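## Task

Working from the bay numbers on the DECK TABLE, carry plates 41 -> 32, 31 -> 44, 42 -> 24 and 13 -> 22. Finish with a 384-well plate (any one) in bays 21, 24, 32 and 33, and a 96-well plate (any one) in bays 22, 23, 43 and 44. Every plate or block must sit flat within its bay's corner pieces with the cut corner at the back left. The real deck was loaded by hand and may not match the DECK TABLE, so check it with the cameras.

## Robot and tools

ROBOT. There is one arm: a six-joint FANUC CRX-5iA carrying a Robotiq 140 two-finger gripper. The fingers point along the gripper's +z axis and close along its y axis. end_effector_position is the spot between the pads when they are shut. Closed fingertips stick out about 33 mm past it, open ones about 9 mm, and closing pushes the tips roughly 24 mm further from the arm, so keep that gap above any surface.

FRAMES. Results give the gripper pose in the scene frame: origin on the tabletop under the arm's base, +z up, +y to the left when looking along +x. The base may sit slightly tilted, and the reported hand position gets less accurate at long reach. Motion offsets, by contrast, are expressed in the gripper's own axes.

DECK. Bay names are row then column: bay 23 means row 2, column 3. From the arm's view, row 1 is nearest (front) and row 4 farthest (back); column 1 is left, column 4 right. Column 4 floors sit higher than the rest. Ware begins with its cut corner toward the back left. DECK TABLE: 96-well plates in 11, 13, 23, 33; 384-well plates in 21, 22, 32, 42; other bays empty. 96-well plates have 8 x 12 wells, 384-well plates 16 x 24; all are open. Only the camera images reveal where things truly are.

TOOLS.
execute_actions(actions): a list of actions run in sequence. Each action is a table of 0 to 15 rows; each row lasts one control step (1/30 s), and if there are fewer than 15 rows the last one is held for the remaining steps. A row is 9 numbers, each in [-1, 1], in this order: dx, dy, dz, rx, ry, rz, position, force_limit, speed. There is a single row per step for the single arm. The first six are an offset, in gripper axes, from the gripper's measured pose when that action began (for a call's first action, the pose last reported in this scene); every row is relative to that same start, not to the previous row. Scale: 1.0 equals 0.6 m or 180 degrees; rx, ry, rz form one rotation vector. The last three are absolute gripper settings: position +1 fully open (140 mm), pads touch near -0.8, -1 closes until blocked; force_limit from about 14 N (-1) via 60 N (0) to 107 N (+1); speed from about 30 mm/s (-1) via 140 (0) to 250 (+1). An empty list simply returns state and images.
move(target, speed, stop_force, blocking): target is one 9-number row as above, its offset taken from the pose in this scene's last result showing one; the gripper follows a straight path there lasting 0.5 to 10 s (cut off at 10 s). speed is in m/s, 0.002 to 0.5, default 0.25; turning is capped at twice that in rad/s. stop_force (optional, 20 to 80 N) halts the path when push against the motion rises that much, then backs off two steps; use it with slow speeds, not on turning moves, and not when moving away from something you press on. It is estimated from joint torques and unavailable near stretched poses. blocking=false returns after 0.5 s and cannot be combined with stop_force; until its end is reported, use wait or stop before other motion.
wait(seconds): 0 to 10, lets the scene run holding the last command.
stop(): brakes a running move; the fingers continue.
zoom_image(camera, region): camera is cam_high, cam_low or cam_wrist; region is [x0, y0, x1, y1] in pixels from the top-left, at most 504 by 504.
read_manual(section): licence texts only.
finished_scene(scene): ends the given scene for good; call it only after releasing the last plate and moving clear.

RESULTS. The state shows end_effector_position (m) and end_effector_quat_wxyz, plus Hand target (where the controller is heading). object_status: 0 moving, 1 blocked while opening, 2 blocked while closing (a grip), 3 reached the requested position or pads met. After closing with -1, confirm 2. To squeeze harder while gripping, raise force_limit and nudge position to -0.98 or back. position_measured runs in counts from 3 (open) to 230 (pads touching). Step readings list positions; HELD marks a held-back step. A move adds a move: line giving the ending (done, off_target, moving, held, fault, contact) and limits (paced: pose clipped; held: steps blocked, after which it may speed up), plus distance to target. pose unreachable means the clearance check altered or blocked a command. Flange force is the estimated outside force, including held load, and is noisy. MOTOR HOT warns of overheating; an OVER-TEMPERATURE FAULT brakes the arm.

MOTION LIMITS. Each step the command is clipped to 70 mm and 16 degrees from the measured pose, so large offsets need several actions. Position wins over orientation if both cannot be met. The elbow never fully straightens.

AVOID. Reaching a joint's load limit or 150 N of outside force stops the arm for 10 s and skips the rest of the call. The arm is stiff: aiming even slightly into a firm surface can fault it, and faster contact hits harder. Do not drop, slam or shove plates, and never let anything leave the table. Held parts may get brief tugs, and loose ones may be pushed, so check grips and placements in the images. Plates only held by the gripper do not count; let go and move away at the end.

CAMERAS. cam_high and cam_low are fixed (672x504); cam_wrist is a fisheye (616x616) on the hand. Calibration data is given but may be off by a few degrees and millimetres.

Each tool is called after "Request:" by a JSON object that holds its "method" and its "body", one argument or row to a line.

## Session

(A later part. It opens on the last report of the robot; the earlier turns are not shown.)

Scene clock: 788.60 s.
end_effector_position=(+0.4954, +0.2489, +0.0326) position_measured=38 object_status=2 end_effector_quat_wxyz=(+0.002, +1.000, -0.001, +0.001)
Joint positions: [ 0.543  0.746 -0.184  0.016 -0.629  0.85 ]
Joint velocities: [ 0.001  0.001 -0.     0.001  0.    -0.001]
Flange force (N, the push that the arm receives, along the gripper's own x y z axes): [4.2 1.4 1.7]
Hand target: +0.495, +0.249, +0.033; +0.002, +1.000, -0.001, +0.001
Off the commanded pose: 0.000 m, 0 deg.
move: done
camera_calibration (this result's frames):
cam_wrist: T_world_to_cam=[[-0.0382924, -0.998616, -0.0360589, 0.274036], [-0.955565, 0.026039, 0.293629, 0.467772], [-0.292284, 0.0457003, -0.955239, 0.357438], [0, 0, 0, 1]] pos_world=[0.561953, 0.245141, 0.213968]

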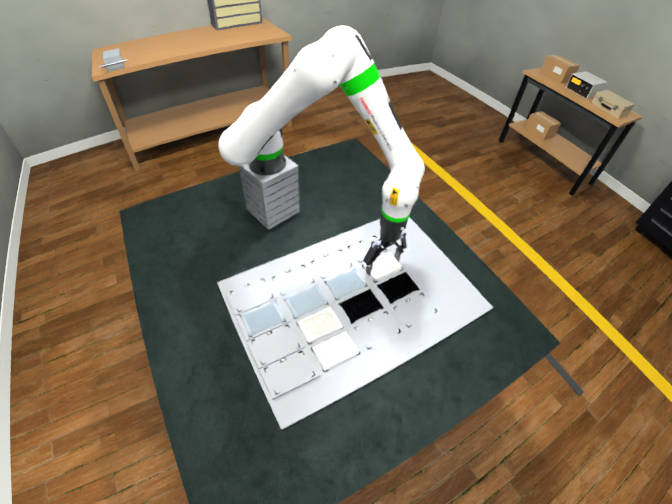

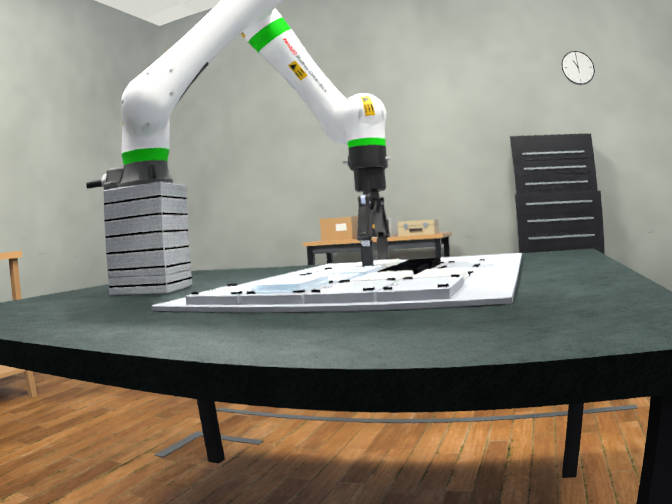

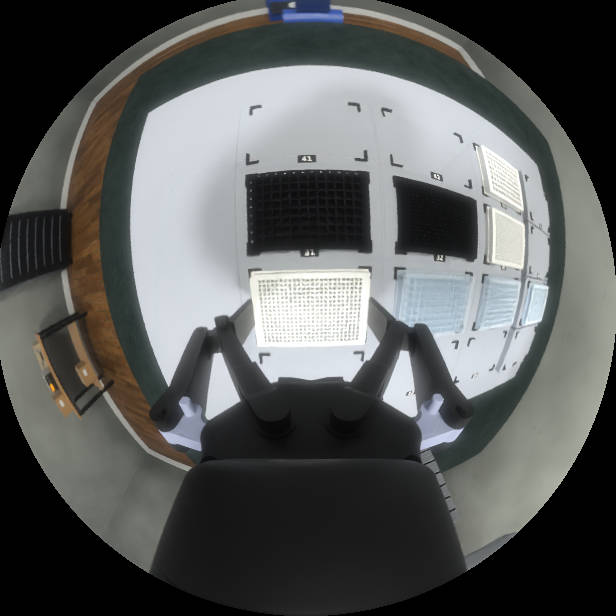

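Request:
{"method": "execute_actions", "body": {
  "actions": [
    [[0,0,0.001,0,0,0,-0.98,-0.2,-0.5],[0,0,0.001,0,0,0,-0.98,-0.2,-0.5],[0,0,0.001,0,0,0,-0.98,-0.2,-0.5],[0,0,0.001,0,0,0,1,-0.2,0.3]]
  ]
}}

Request:
{"method": "move", "body": {
  "target": [0.179, -0.001, 0.0024, 0.0002, 0.0002, 0, 1, -1, 0.3],
  "speed": 0.3
}}

Request:
{"method": "zoom_image", "body": {
  "camera": "cam_wrist",
  "region": [235, 240, 285, 290]
}}

Request:
{"method": "zoom_image", "body": {
  "camera": "cam_wrist",
  "region": [340, 240, 390, 290]
}}

Request:
{"method": "zoom_image", "body": {
  "camera": "cam_wrist",
  "region": [220, 250, 400, 390]
}}

Scene clock: 810.93 s.
end_effector_position=(+0.4954, +0.2490, +0.0320) position_measured=3 object_status=0 end_effector_quat_wxyz=(+0.002, +1.000, -0.001, +0.001)
Joint positions: [ 0.543  0.747 -0.184  0.016 -0.628  0.85 ]
Joint velocities: [-0.001  0.    -0.001 -0.001  0.001 -0.   ]
Flange force (N, the push that the arm receives, along the gripper's own x y z axes): [0.5 -3.5 0.3]
Hand target: +0.495, +0.249, +0.032; +0.002, +1.000, -0.001, +0.001
Off the commanded pose: 0.000 m, 0 deg.
Step readings (end_effector_position):
0: (+0.4954, +0.2490, +0.0325)
1: (+0.4954, +0.2490, +0.0325)
2: (+0.4954, +0.2490, +0.0324)
4: (+0.4954, +0.2490, +0.0321)
8: (+0.4954, +0.2490, +0.0320)
15: end_effector_position above
camera_calibration (this result's frames):
cam_wrist: T_world_to_cam=[[-0.0381729, -0.99862, -0.036059, 0.274012], [-0.95557, 0.0259248, 0.293624, 0.467955], [-0.292284, 0.0456653, -0.955241, 0.356866], [0, 0, 0, 1]] pos_world=[0.561929, 0.245206, 0.213371]

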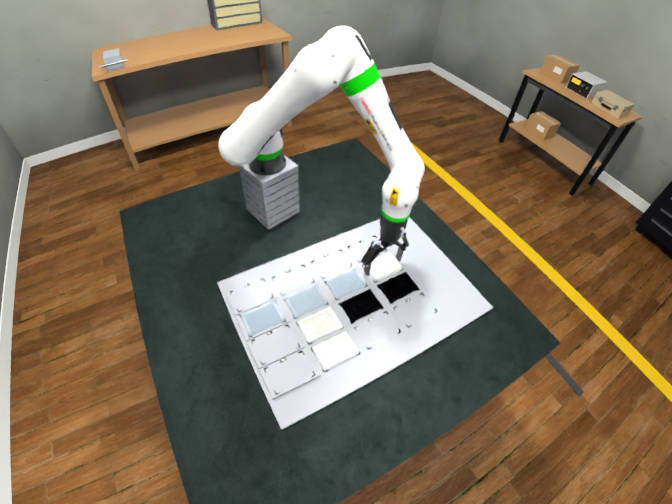

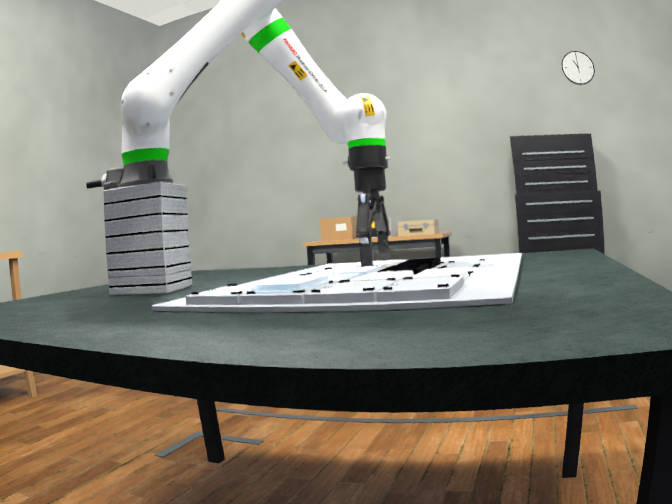

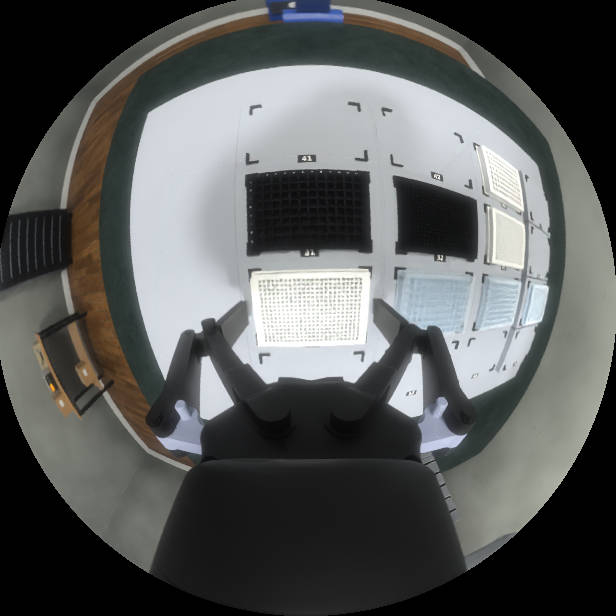

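Scene clock: 811.87 s.
end_effector_position=(+0.6027, +0.2496, +0.0310) position_measured=3 object_status=3 end_effector_quat_wxyz=(+0.001, +1.000, -0.000, +0.001)
Joint positions: [ 0.433  0.909  0.151  0.011 -0.8    0.966]
Joint velocities: [-0.     0.002  0.006 -0.    -0.005  0.003]
Flange force (N, the push that the arm receives, along the gripper's own x y z axes): [1.0 0.7 -0.5]
Hand target: +0.603, +0.250, +0.031; +0.001, +1.000, -0.000, +0.001
Off the commanded pose: 0.000 m, 0 deg.
move: done
camera_calibration (this result's frames):
cam_wrist: T_world_to_cam=[[-0.0378342, -0.998596, -0.0370739, 0.278532], [-0.955797, 0.0253372, 0.292933, 0.571132], [-0.291583, 0.046518, -0.955414, 0.386653], [0, 0, 0, 1]] pos_world=[0.669165, 0.245684, 0.212436]

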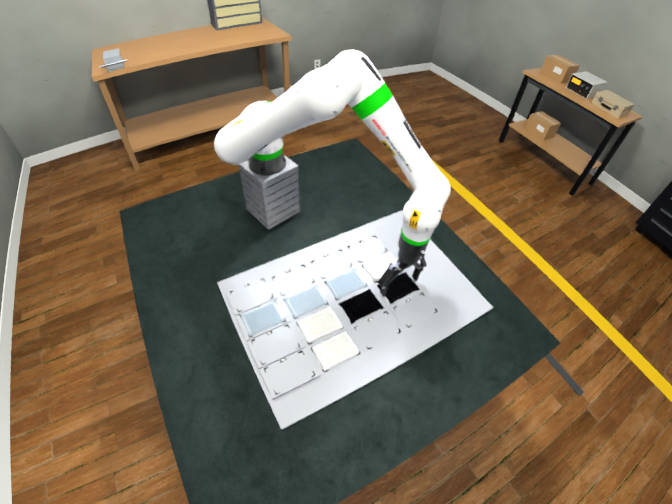

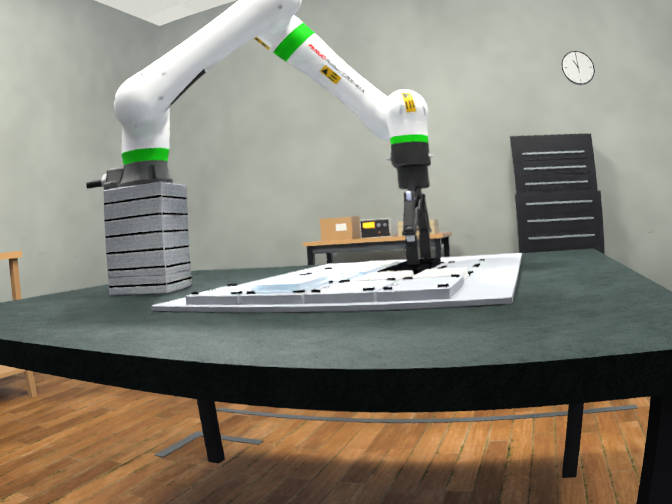

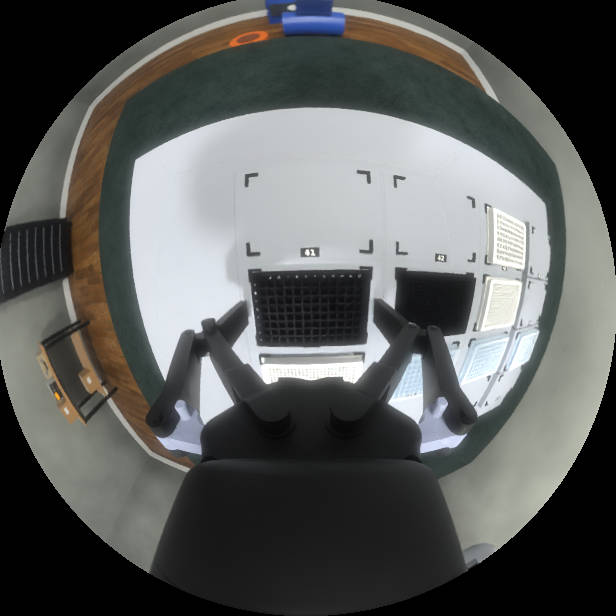

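Region (235, 240, 285, 290) of cam_wrist's 616x616 image, scaled by 10.080, with more detail than that image has.

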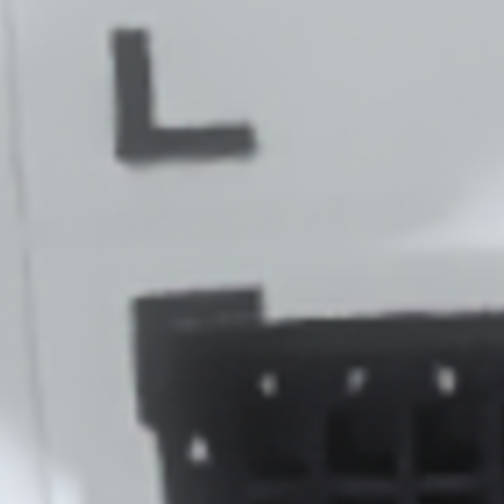

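Region (340, 240, 390, 290) of cam_wrist's 616x616 image, scaled by 10.080, with more detail than that image has.

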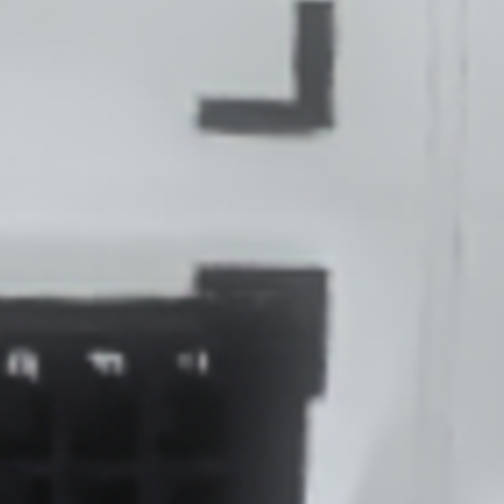

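Region (220, 250, 400, 390) of cam_wrist's 616x616 image, scaled by 2.800, with more detail than that image has.

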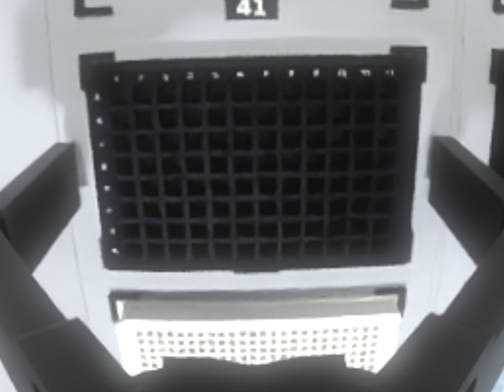

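Request:
{"method": "execute_actions", "body": {
  "actions": [
    [[0,0.0004,0.0005,0,0,0,-1,-1,-0.5],[0,0.0004,0.0005,0,0,0,-1,-1,-0.5],[0,0.0004,0.0005,0,0,0,-1,-1,-0.5],[0,0.0004,0.0005,0,0,0,-1,-1,-0.5],[0,0.0004,0.0005,0,0,0,-1,-1,-0.5],[0,0.0004,0.0005,0,0,0,-1,-1,-0.5],[0,0.0004,0.0005,0,0,0,-1,-1,-0.5],[0,0.0004,0.0005,0,0,0,-1,-1,-0.5],[0,0.0004,0.0002,0,0,0,-1,-1,-0.5],[0,0.0004,-0.001,0,0,0,-1,-1,-0.5],[0,0.0004,-0.004,0,0,0,-1,-1,-0.5],[0,0.0004,-0.009,0,0,0,-1,-1,-0.5],[0,0.0004,-0.017,0,0,0,-0.98,-0.2,-0.5],[0,0.0004,-0.026,0,0,0,-0.98,-0.2,-0.5],[0,0.0004,-0.036,0,0,0,-0.98,-0.2,-0.5]]
  ]
}}

Scene clock: 834.20 s.
end_effector_position=(+0.6027, +0.2493, +0.0383) position_measured=39 object_status=0 end_effector_quat_wxyz=(+0.001, +1.000, -0.000, +0.001)
Joint positions: [ 0.433  0.896  0.149  0.011 -0.81   0.967]
Joint velocities: [-0.001 -0.174 -0.023 -0.    -0.149  0.001]
Flange force (N, the push that the arm receives, along the gripper's own x y z axes): [-0.6 -1.7 9.4]
Hand target: +0.603, +0.249, +0.052; +0.001, +1.000, -0.000, +0.002
Off the commanded pose: 0.014 m, 0 deg.
Step readings (end_effector_position):
0: (+0.6028, +0.2496, +0.0310)
1: (+0.6028, +0.2496, +0.0310)
2: (+0.6028, +0.2496, +0.0309)
4: (+0.6027, +0.2494, +0.0308)
8: (+0.6027, +0.2494, +0.0307)
15: end_effector_position above
camera_calibration (this result's frames):
cam_wrist: T_world_to_cam=[[-0.037913, -0.9986, -0.0368976, 0.278497], [-0.955733, 0.0254544, 0.293133, 0.568863], [-0.291784, 0.0463778, -0.955359, 0.393795], [0, 0, 0, 1]] pos_world=[0.669142, 0.245364, 0.219739]

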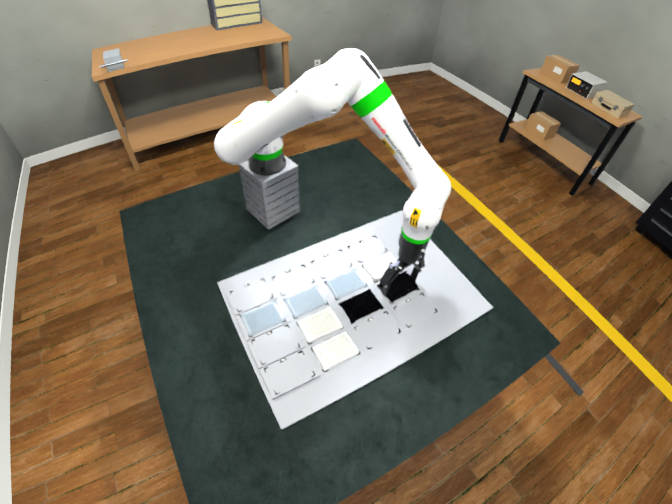

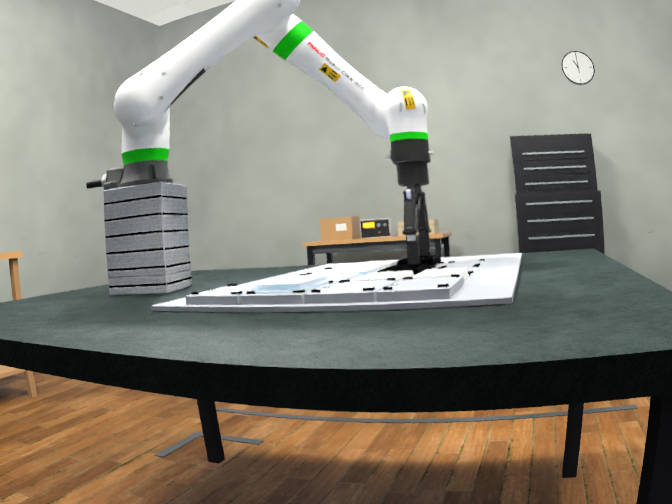

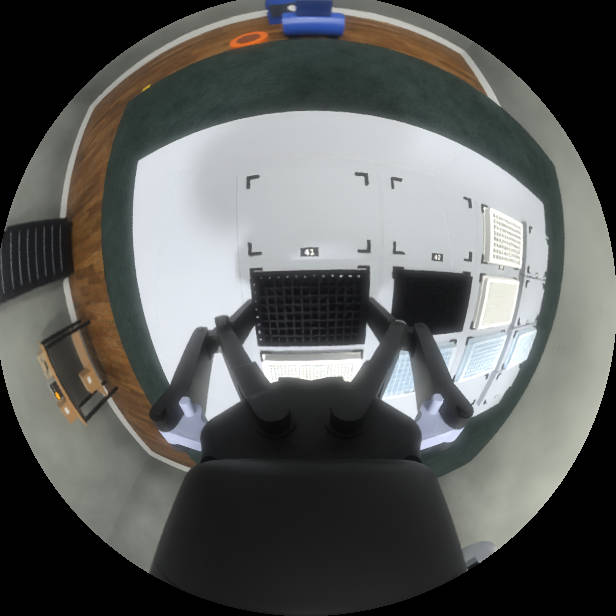

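Request:
{"method": "wait", "body": {
  "seconds": 0
}}

Request:
{"method": "zoom_image", "body": {
  "camera": "cam_wrist",
  "region": [235, 240, 285, 290]
}}

Request:
{"method": "zoom_image", "body": {
  "camera": "cam_wrist",
  "region": [340, 240, 390, 290]
}}

Request:
{"method": "zoom_image", "body": {
  "camera": "cam_low",
  "region": [360, 220, 480, 290]
}}

Scene clock: 840.67 s.
end_effector_position=(+0.6027, +0.2495, +0.0521) position_measured=39 object_status=2 end_effector_quat_wxyz=(+0.001, +1.000, -0.000, +0.002)
Joint positions: [ 0.433  0.873  0.146  0.011 -0.83   0.967]
Joint velocities: [-0.001 -0.    -0.001 -0.001 -0.002 -0.   ]
Flange force (N, the push that the arm receives, along the gripper's own x y z axes): [1.0 2.0 1.7]
Hand target: +0.603, +0.249, +0.052; +0.001, +1.000, -0.000, +0.002
Off the commanded pose: 0.000 m, 0 deg.
camera_calibration (this result's frames):
cam_wrist: T_world_to_cam=[[-0.0377718, -0.998596, -0.0371446, 0.279115], [-0.955813, 0.025259, 0.292888, 0.564968], [-0.291539, 0.0465662, -0.955425, 0.406781], [0, 0, 0, 1]] pos_world=[0.669138, 0.24551, 0.233544]

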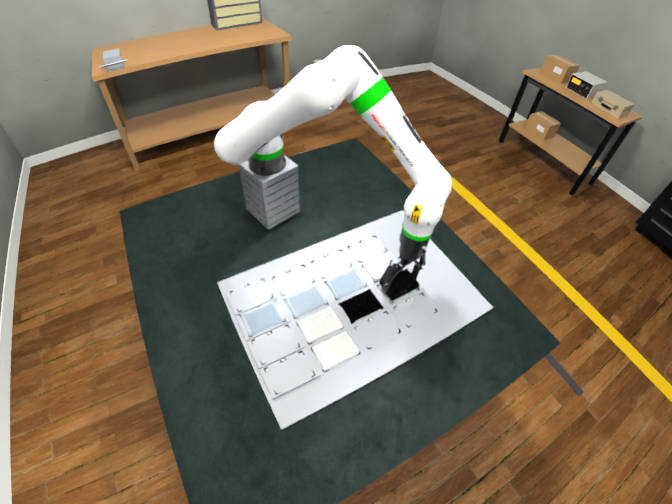

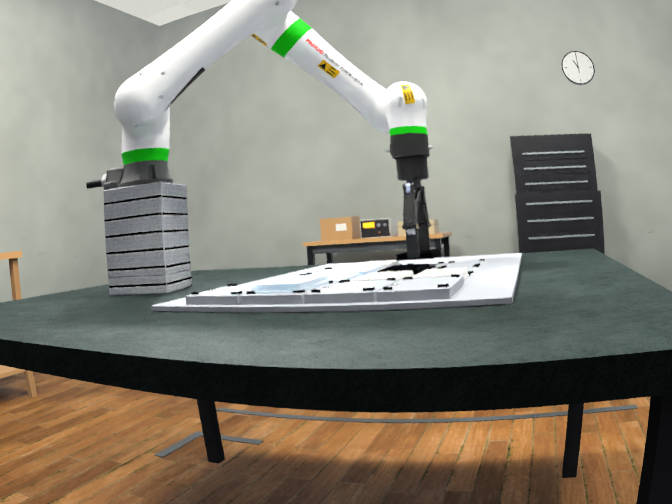

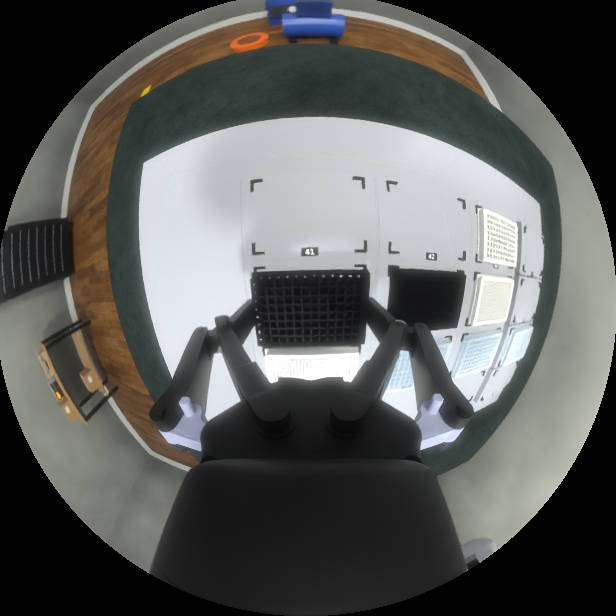

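Region (235, 240, 285, 290) of cam_wrist's 616x616 image, scaled by 10.080, with more detail than that image has.

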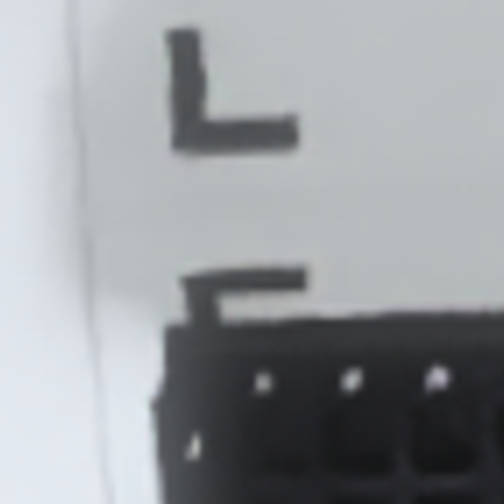

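Region (340, 240, 390, 290) of cam_wrist's 616x616 image, scaled by 10.080, with more detail than that image has.

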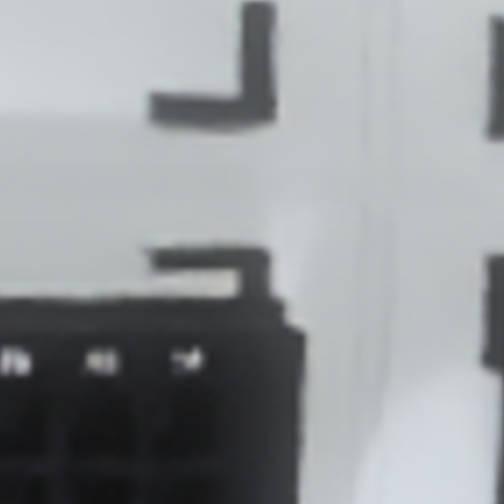

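Region (360, 220, 480, 290) of cam_low's 672x504 image, scaled by 4.200, with more detail than that image has; it fills the top 294 rows of this view, and the rest is white.

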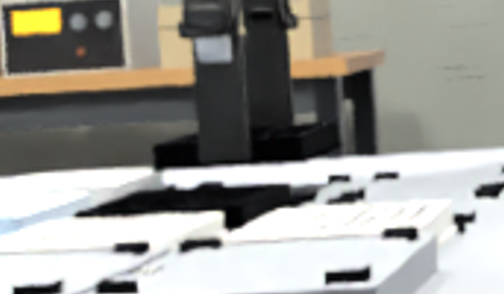

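Request:
{"method": "execute_actions", "body": {
  "actions": []
}}

Scene clock: 862.20 s.
end_effector_position=(+0.6027, +0.2495, +0.0521) position_measured=39 object_status=2 end_effector_quat_wxyz=(+0.001, +1.000, -0.000, +0.002)
Joint positions: [ 0.433  0.873  0.146  0.011 -0.83   0.967]
Joint velocities: [-0.    -0.     0.     0.    -0.    -0.001]
Flange force (N, the push that the arm receives, along the gripper's own x y z axes): [-3.2 2.7 0.2]
Hand target: +0.603, +0.249, +0.052; +0.001, +1.000, -0.000, +0.002
Off the commanded pose: 0.000 m, 0 deg.
camera_calibration (this result's frames):
cam_wrist: T_world_to_cam=[[-0.0377717, -0.998596, -0.0371447, 0.279115], [-0.955813, 0.0252589, 0.292888, 0.564968], [-0.291539, 0.0465662, -0.955425, 0.406781], [0, 0, 0, 1]] pos_world=[0.669138, 0.24551, 0.233544]

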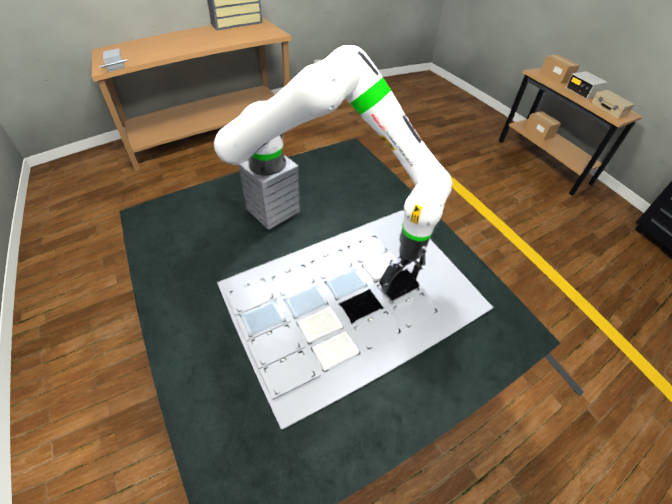

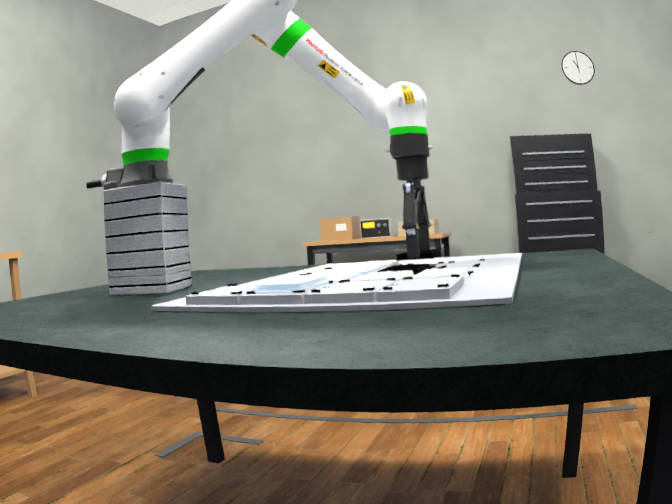

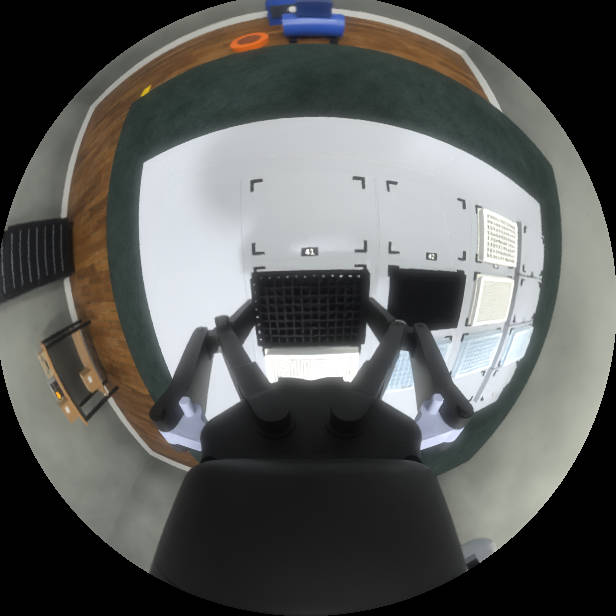

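Request:
{"method": "move", "body": {
  "target": [0.182, 0.821, -0.006, 0, 0, 0, -0.98, -0.2, -0.5],
  "speed": 0.4
}}

Scene clock: 882.37 s.
end_effector_position=(+0.7120, -0.2431, +0.0582) position_measured=39 object_status=2 end_effector_quat_wxyz=(+0.001, +1.000, -0.000, +0.002)
Joint positions: [-0.319  1.079  0.573 -0.005 -1.048  1.729]
Joint velocities: [-0.002  0.005  0.01  -0.001 -0.008  0.003]
Flange force (N, the push that the arm receives, along the gripper's own x y z axes): [10.4 5.3 3.7]
Hand target: +0.712, -0.243, +0.058; +0.001, +1.000, -0.000, +0.002
Off the commanded pose: 0.001 m, 0 deg.
move: done; limits=paced
camera_calibration (this result's frames):
cam_wrist: T_world_to_cam=[[-0.0371923, -0.998611, -0.0373287, -0.208747], [-0.956343, 0.0247328, 0.291199, 0.680425], [-0.289871, 0.0465294, -0.955934, 0.466221], [0, 0, 0, 1]] pos_world=[0.7781, -0.246979, 0.239746]

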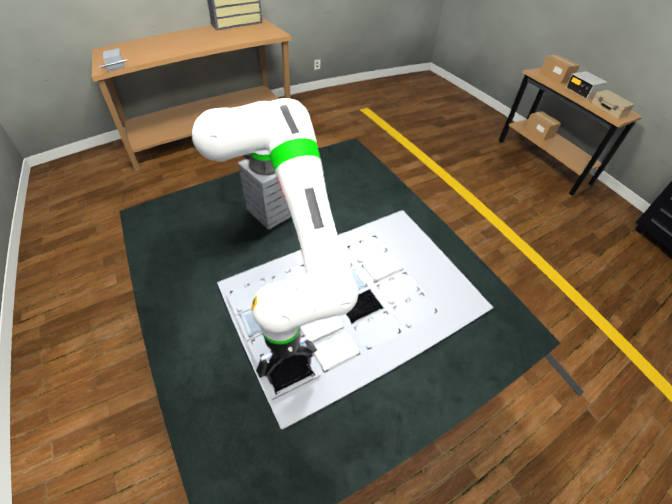

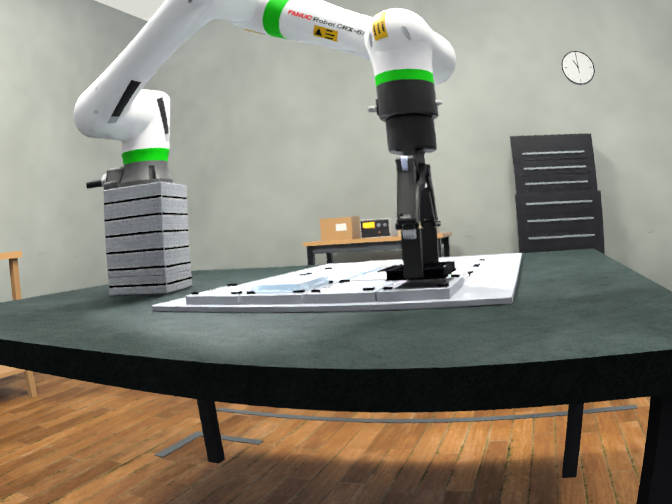

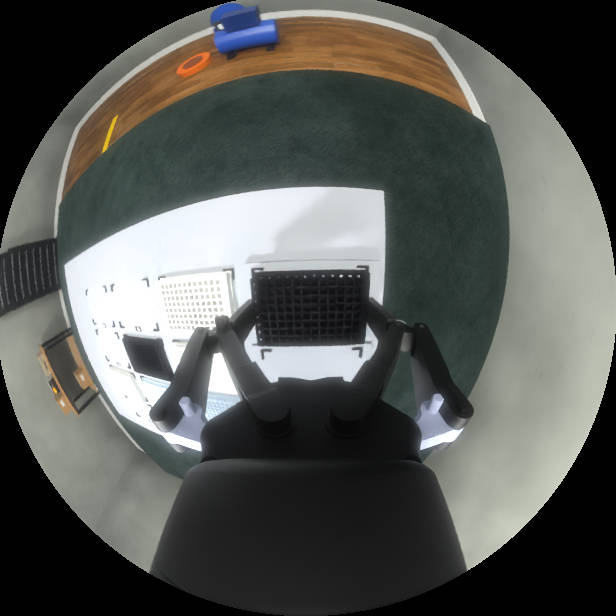

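Request:
{"method": "wait", "body": {
  "seconds": 0
}}

Request:
{"method": "zoom_image", "body": {
  "camera": "cam_wrist",
  "region": [235, 240, 285, 290]
}}

Request:
{"method": "zoom_image", "body": {
  "camera": "cam_wrist",
  "region": [340, 240, 390, 290]
}}

Scene clock: 889.90 s.
end_effector_position=(+0.7120, -0.2431, +0.0582) position_measured=39 object_status=2 end_effector_quat_wxyz=(+0.001, +1.000, -0.000, +0.002)
Joint positions: [-0.319  1.08   0.574 -0.005 -1.048  1.729]
Joint velocities: [-0.     0.    -0.001 -0.001 -0.002  0.001]
Flange force (N, the push that the arm receives, along the gripper's own x y z axes): [2.5 -0.2 1.1]
Hand target: +0.712, -0.243, +0.058; +0.001, +1.000, -0.000, +0.002
Off the commanded pose: 0.001 m, 0 deg.
camera_calibration (this result's frames):
cam_wrist: T_world_to_cam=[[-0.0372163, -0.998606, -0.0374255, -0.208768], [-0.956287, 0.0247188, 0.291382, 0.680409], [-0.290051, 0.0466337, -0.955874, 0.46636], [0, 0, 0, 1]] pos_world=[0.778165, -0.247044, 0.239709]

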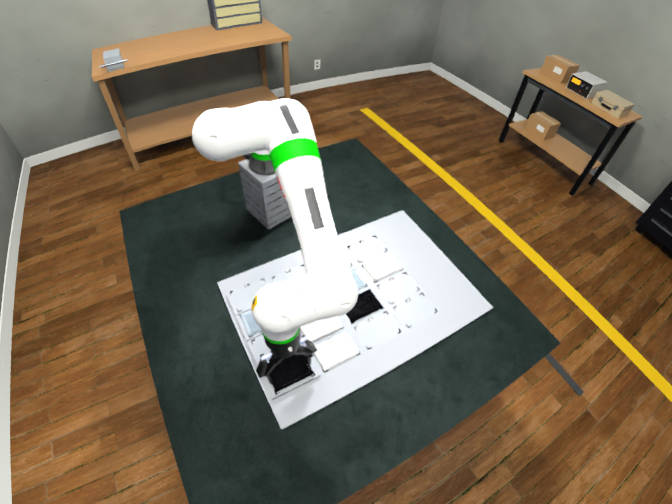

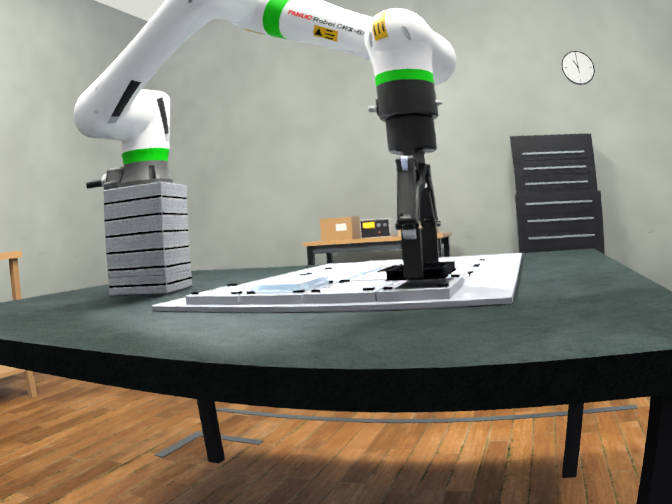

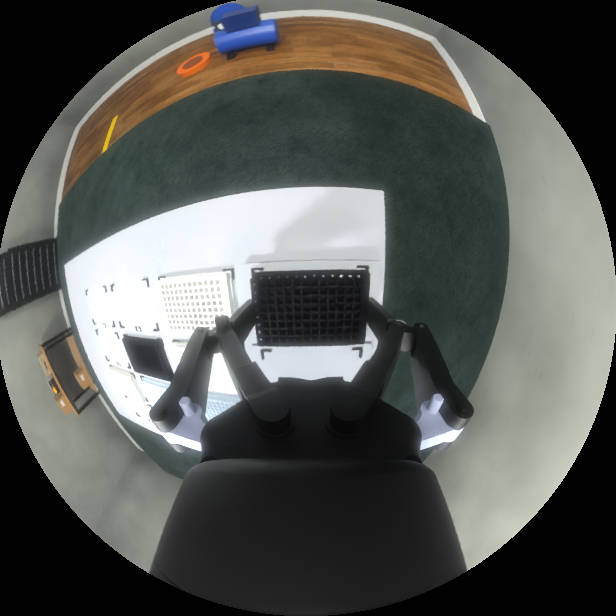

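Region (235, 240, 285, 290) of cam_wrist's 616x616 image, scaled by 10.080, with more detail than that image has.

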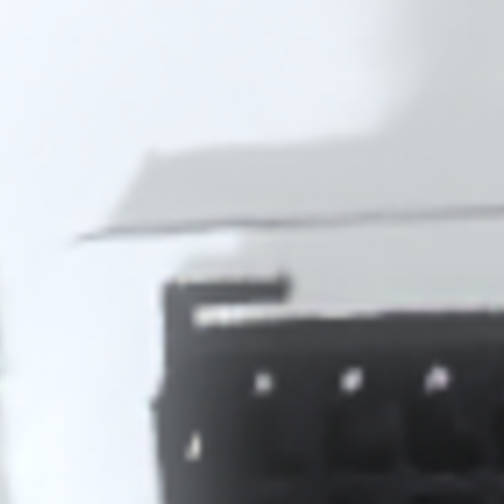

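Region (340, 240, 390, 290) of cam_wrist's 616x616 image, scaled by 10.080, with more detail than that image has.

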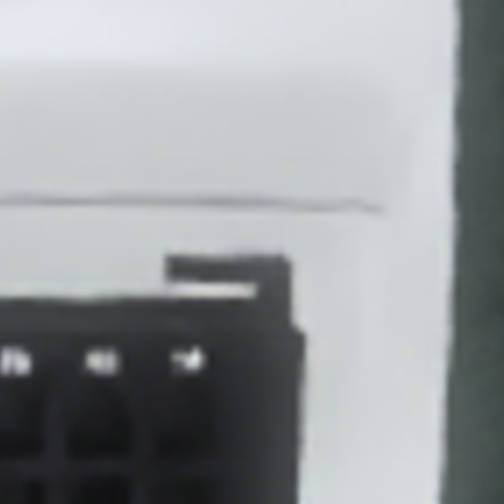

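Request:
{"method": "move", "body": {
  "target": [0.0003, 0, 0.0165, 0, 0, 0, -0.98, -0.2, -0.5],
  "speed": 0.012,
  "stop_force": 20
}}

Request:
{"method": "zoom_image", "body": {
  "camera": "cam_wrist",
  "region": [235, 240, 285, 290]
}}

Request:
{"method": "zoom_image", "body": {
  "camera": "cam_wrist",
  "region": [340, 240, 390, 290]
}}

Scene clock: 921.40 s.
end_effector_position=(+0.7122, -0.2432, +0.0483) position_measured=39 object_status=2 end_effector_quat_wxyz=(+0.001, +1.000, -0.000, +0.002)
Joint positions: [-0.319  1.094  0.577 -0.005 -1.036  1.729]
Joint velocities: [-0.001  0.001  0.     0.     0.002 -0.001]
Flange force (N, the push that the arm receives, along the gripper's own x y z axes): [-3.4 -1.5 1.6]
Hand target: +0.712, -0.243, +0.048; +0.001, +1.000, -0.000, +0.002
Off the commanded pose: 0.000 m, 0 deg.
move: done
camera_calibration (this result's frames):
cam_wrist: T_world_to_cam=[[-0.0372749, -0.998604, -0.0374173, -0.209173], [-0.956287, 0.0247775, 0.291378, 0.6835], [-0.290044, 0.0466428, -0.955876, 0.457013], [0, 0, 0, 1]] pos_world=[0.778379, -0.247133, 0.229864]

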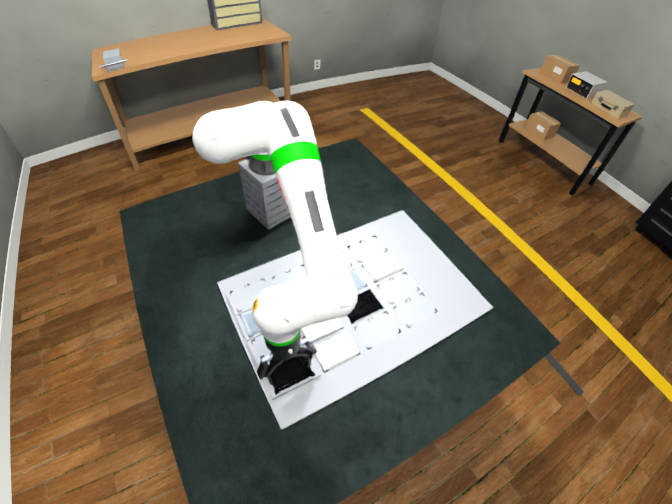

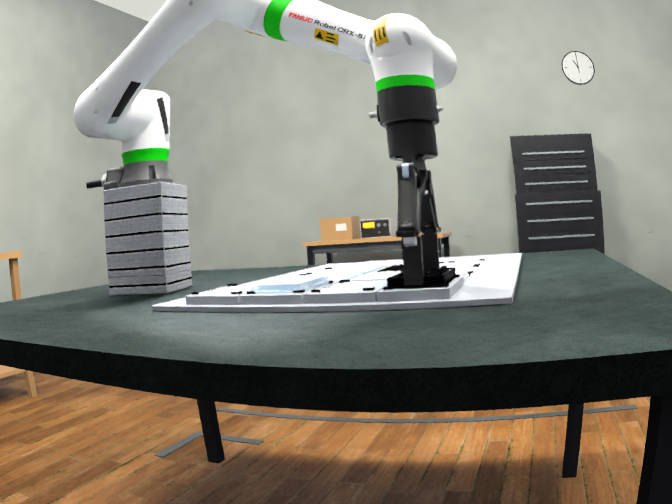

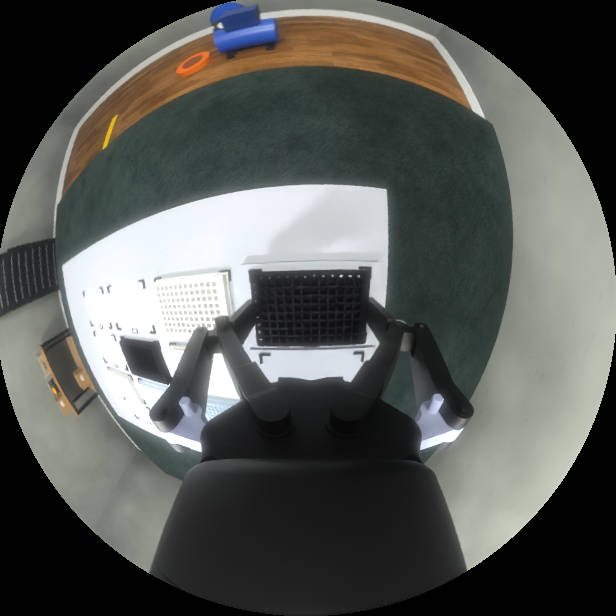

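Region (235, 240, 285, 290) of cam_wrist's 616x616 image, scaled by 10.080, with more detail than that image has.

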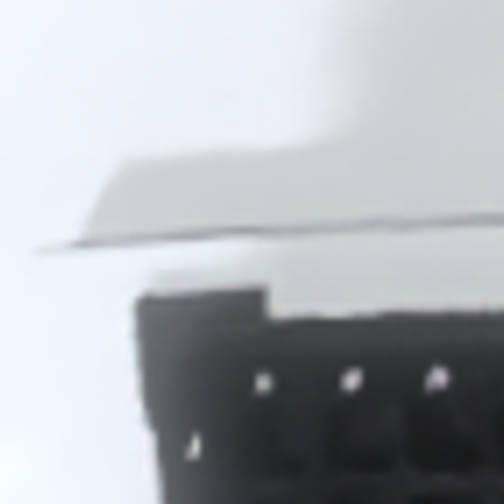

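Region (340, 240, 390, 290) of cam_wrist's 616x616 image, scaled by 10.080, with more detail than that image has.

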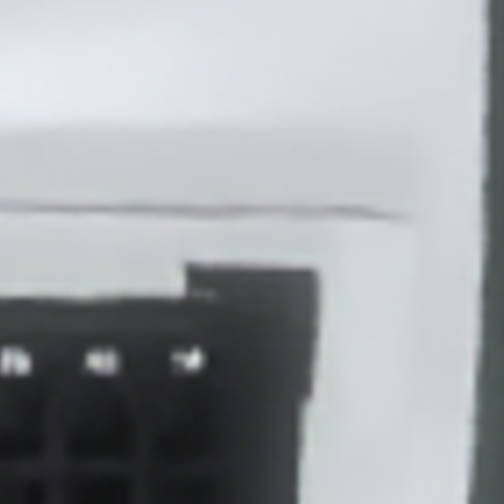

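Request:
{"method": "zoom_image", "body": {
  "camera": "cam_low",
  "region": [370, 250, 480, 310]
}}

Region (370, 250, 480, 310) of cam_low's 672x504 image, scaled by 4.582, with more detail than that image has; it fills the top 275 rows of this view, and the rest is white.

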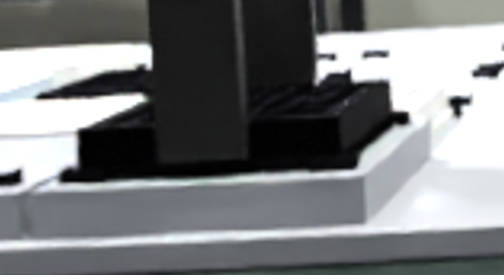

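Request:
{"method": "execute_actions", "body": {
  "actions": [
    [[0,0,0.0007,0,0,0,-0.98,-0.2,-0.5],[0,0,0.0012,0,0,0,-0.98,-0.2,-0.5],[0,0,0.0012,0,0,0,-0.98,-0.2,-0.5],[0,0,0.0012,0,0,0,1,-0.2,0.3],[0,0,0.0012,0,0,0,1,-0.2,0.3],[0,0,0.0012,0,0,0,1,-0.2,0.3],[0,0,0.0012,0,0,0,1,-0.2,0.3],[0,0,0.0012,0,0,0,1,-0.2,0.3],[0,0,0.0005,0,0,0,1,-0.2,0.3],[0,0,-0.001,0,0,0,1,-0.2,0.3],[0,0,-0.004,0,0,0,1,-0.2,0.3],[0,0,-0.008,0,0,0,1,-0.2,0.3],[0,0,-0.013,0,0,0,1,-0.2,0.3],[0,0,-0.019,0,0,0,1,-0.2,0.3],[0,0,-0.026,0,0,0,1,-0.2,0.3]],
    [[0,0,-0.028,0,0,0,1,-0.2,0.3],[0,0,-0.037,0,0,0,1,-0.2,0.3],[0,0,-0.047,0,0,0,1,-0.2,0.3],[0,0,-0.057,0,0,0,1,-0.2,0.3],[0,0,-0.067,0,0,0,1,-0.2,0.3],[0,0,-0.077,0,0,0,1,-0.2,0.3],[0,0,-0.087,0,0,0,1,-0.2,0.3],[0,0,-0.097,0,0,0,1,-0.2,0.3],[0,0,-0.106,0,0,0,1,-0.2,0.3],[0,0,-0.114,0,0,0,1,-0.2,0.3],[0,0,-0.121,0,0,0,1,-0.2,0.3],[0,0,-0.127,0,0,0,1,-0.2,0.3],[0,0,-0.132,0,0,0,1,-0.2,0.3],[0,0,-0.135,0,0,0,1,-0.2,0.3],[0,0,-0.137,0,0,0,1,-0.2,0.3]]
  ]
}}

Scene clock: 949.27 s.
end_effector_position=(+0.7120, -0.2428, +0.1290) position_measured=3 object_status=3 end_effector_quat_wxyz=(+0.001, +1.000, +0.000, +0.002)
Joint positions: [-0.319  0.986  0.579 -0.004 -1.146  1.729]
Joint velocities: [ 0.001 -0.126  0.024 -0.    -0.148 -0.001]
Flange force (N, the push that the arm receives, along the gripper's own x y z axes): [0.0 1.3 -3.5]
Flange force at the end of the 1st action (N, along the gripper's axes at the end of the call): [12.1 3.1 7.4]
Hand target: +0.712, -0.243, +0.136; +0.001, +1.000, +0.000, +0.002
Off the commanded pose: 0.008 m, 0 deg.
Step readings (end_effector_position; steps 1 to 15: 1st action; 16 to 30: 2nd action):
0: (+0.7123, -0.2431, +0.0483)
1: (+0.7123, -0.2431, +0.0483)
2: (+0.7123, -0.2431, +0.0482)
4: (+0.7122, -0.2431, +0.0478)
8: (+0.7123, -0.2431, +0.0476)
15: (+0.7122, -0.2431, +0.0544)
16: (+0.7122, -0.2431, +0.0573)
17: (+0.7122, -0.2430, +0.0610)
19: (+0.7123, -0.2430, +0.0704)
23: (+0.7122, -0.2429, +0.0926)
30: end_effector_position above
camera_calibration (this result's frames):
cam_wrist: T_world_to_cam=[[-0.0368902, -0.998616, -0.0374821, -0.206077], [-0.956352, 0.0243991, 0.291197, 0.659763], [-0.289879, 0.0465884, -0.955929, 0.533932], [0, 0, 0, 1]] pos_world=[0.778139, -0.246765, 0.310556]

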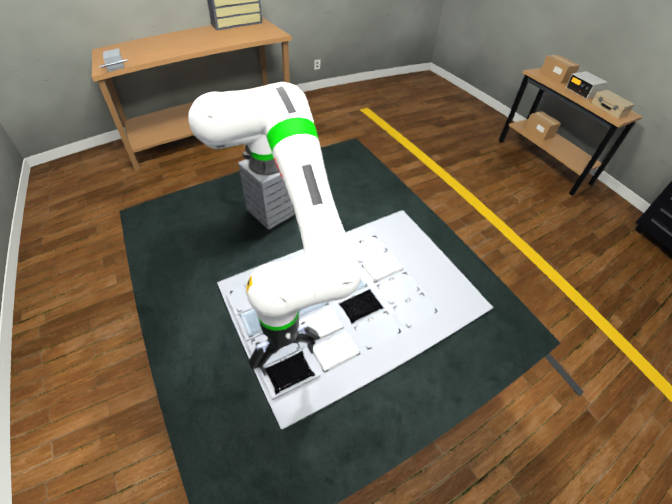

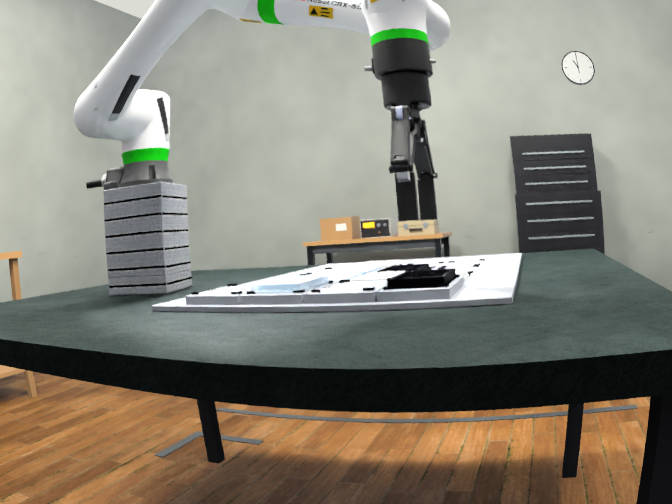

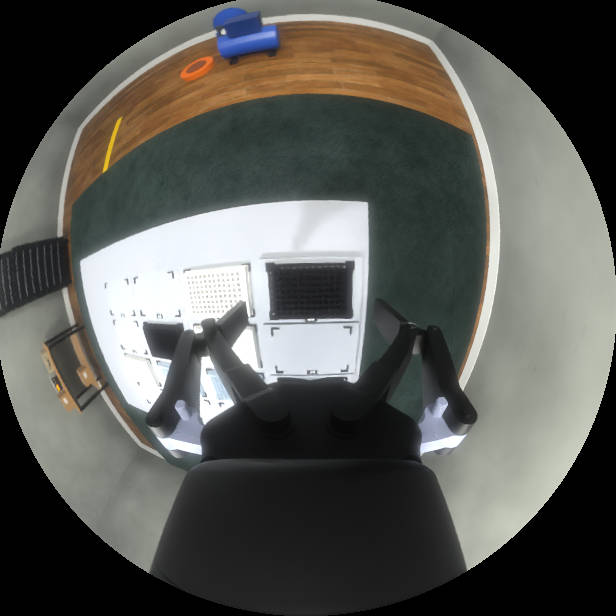

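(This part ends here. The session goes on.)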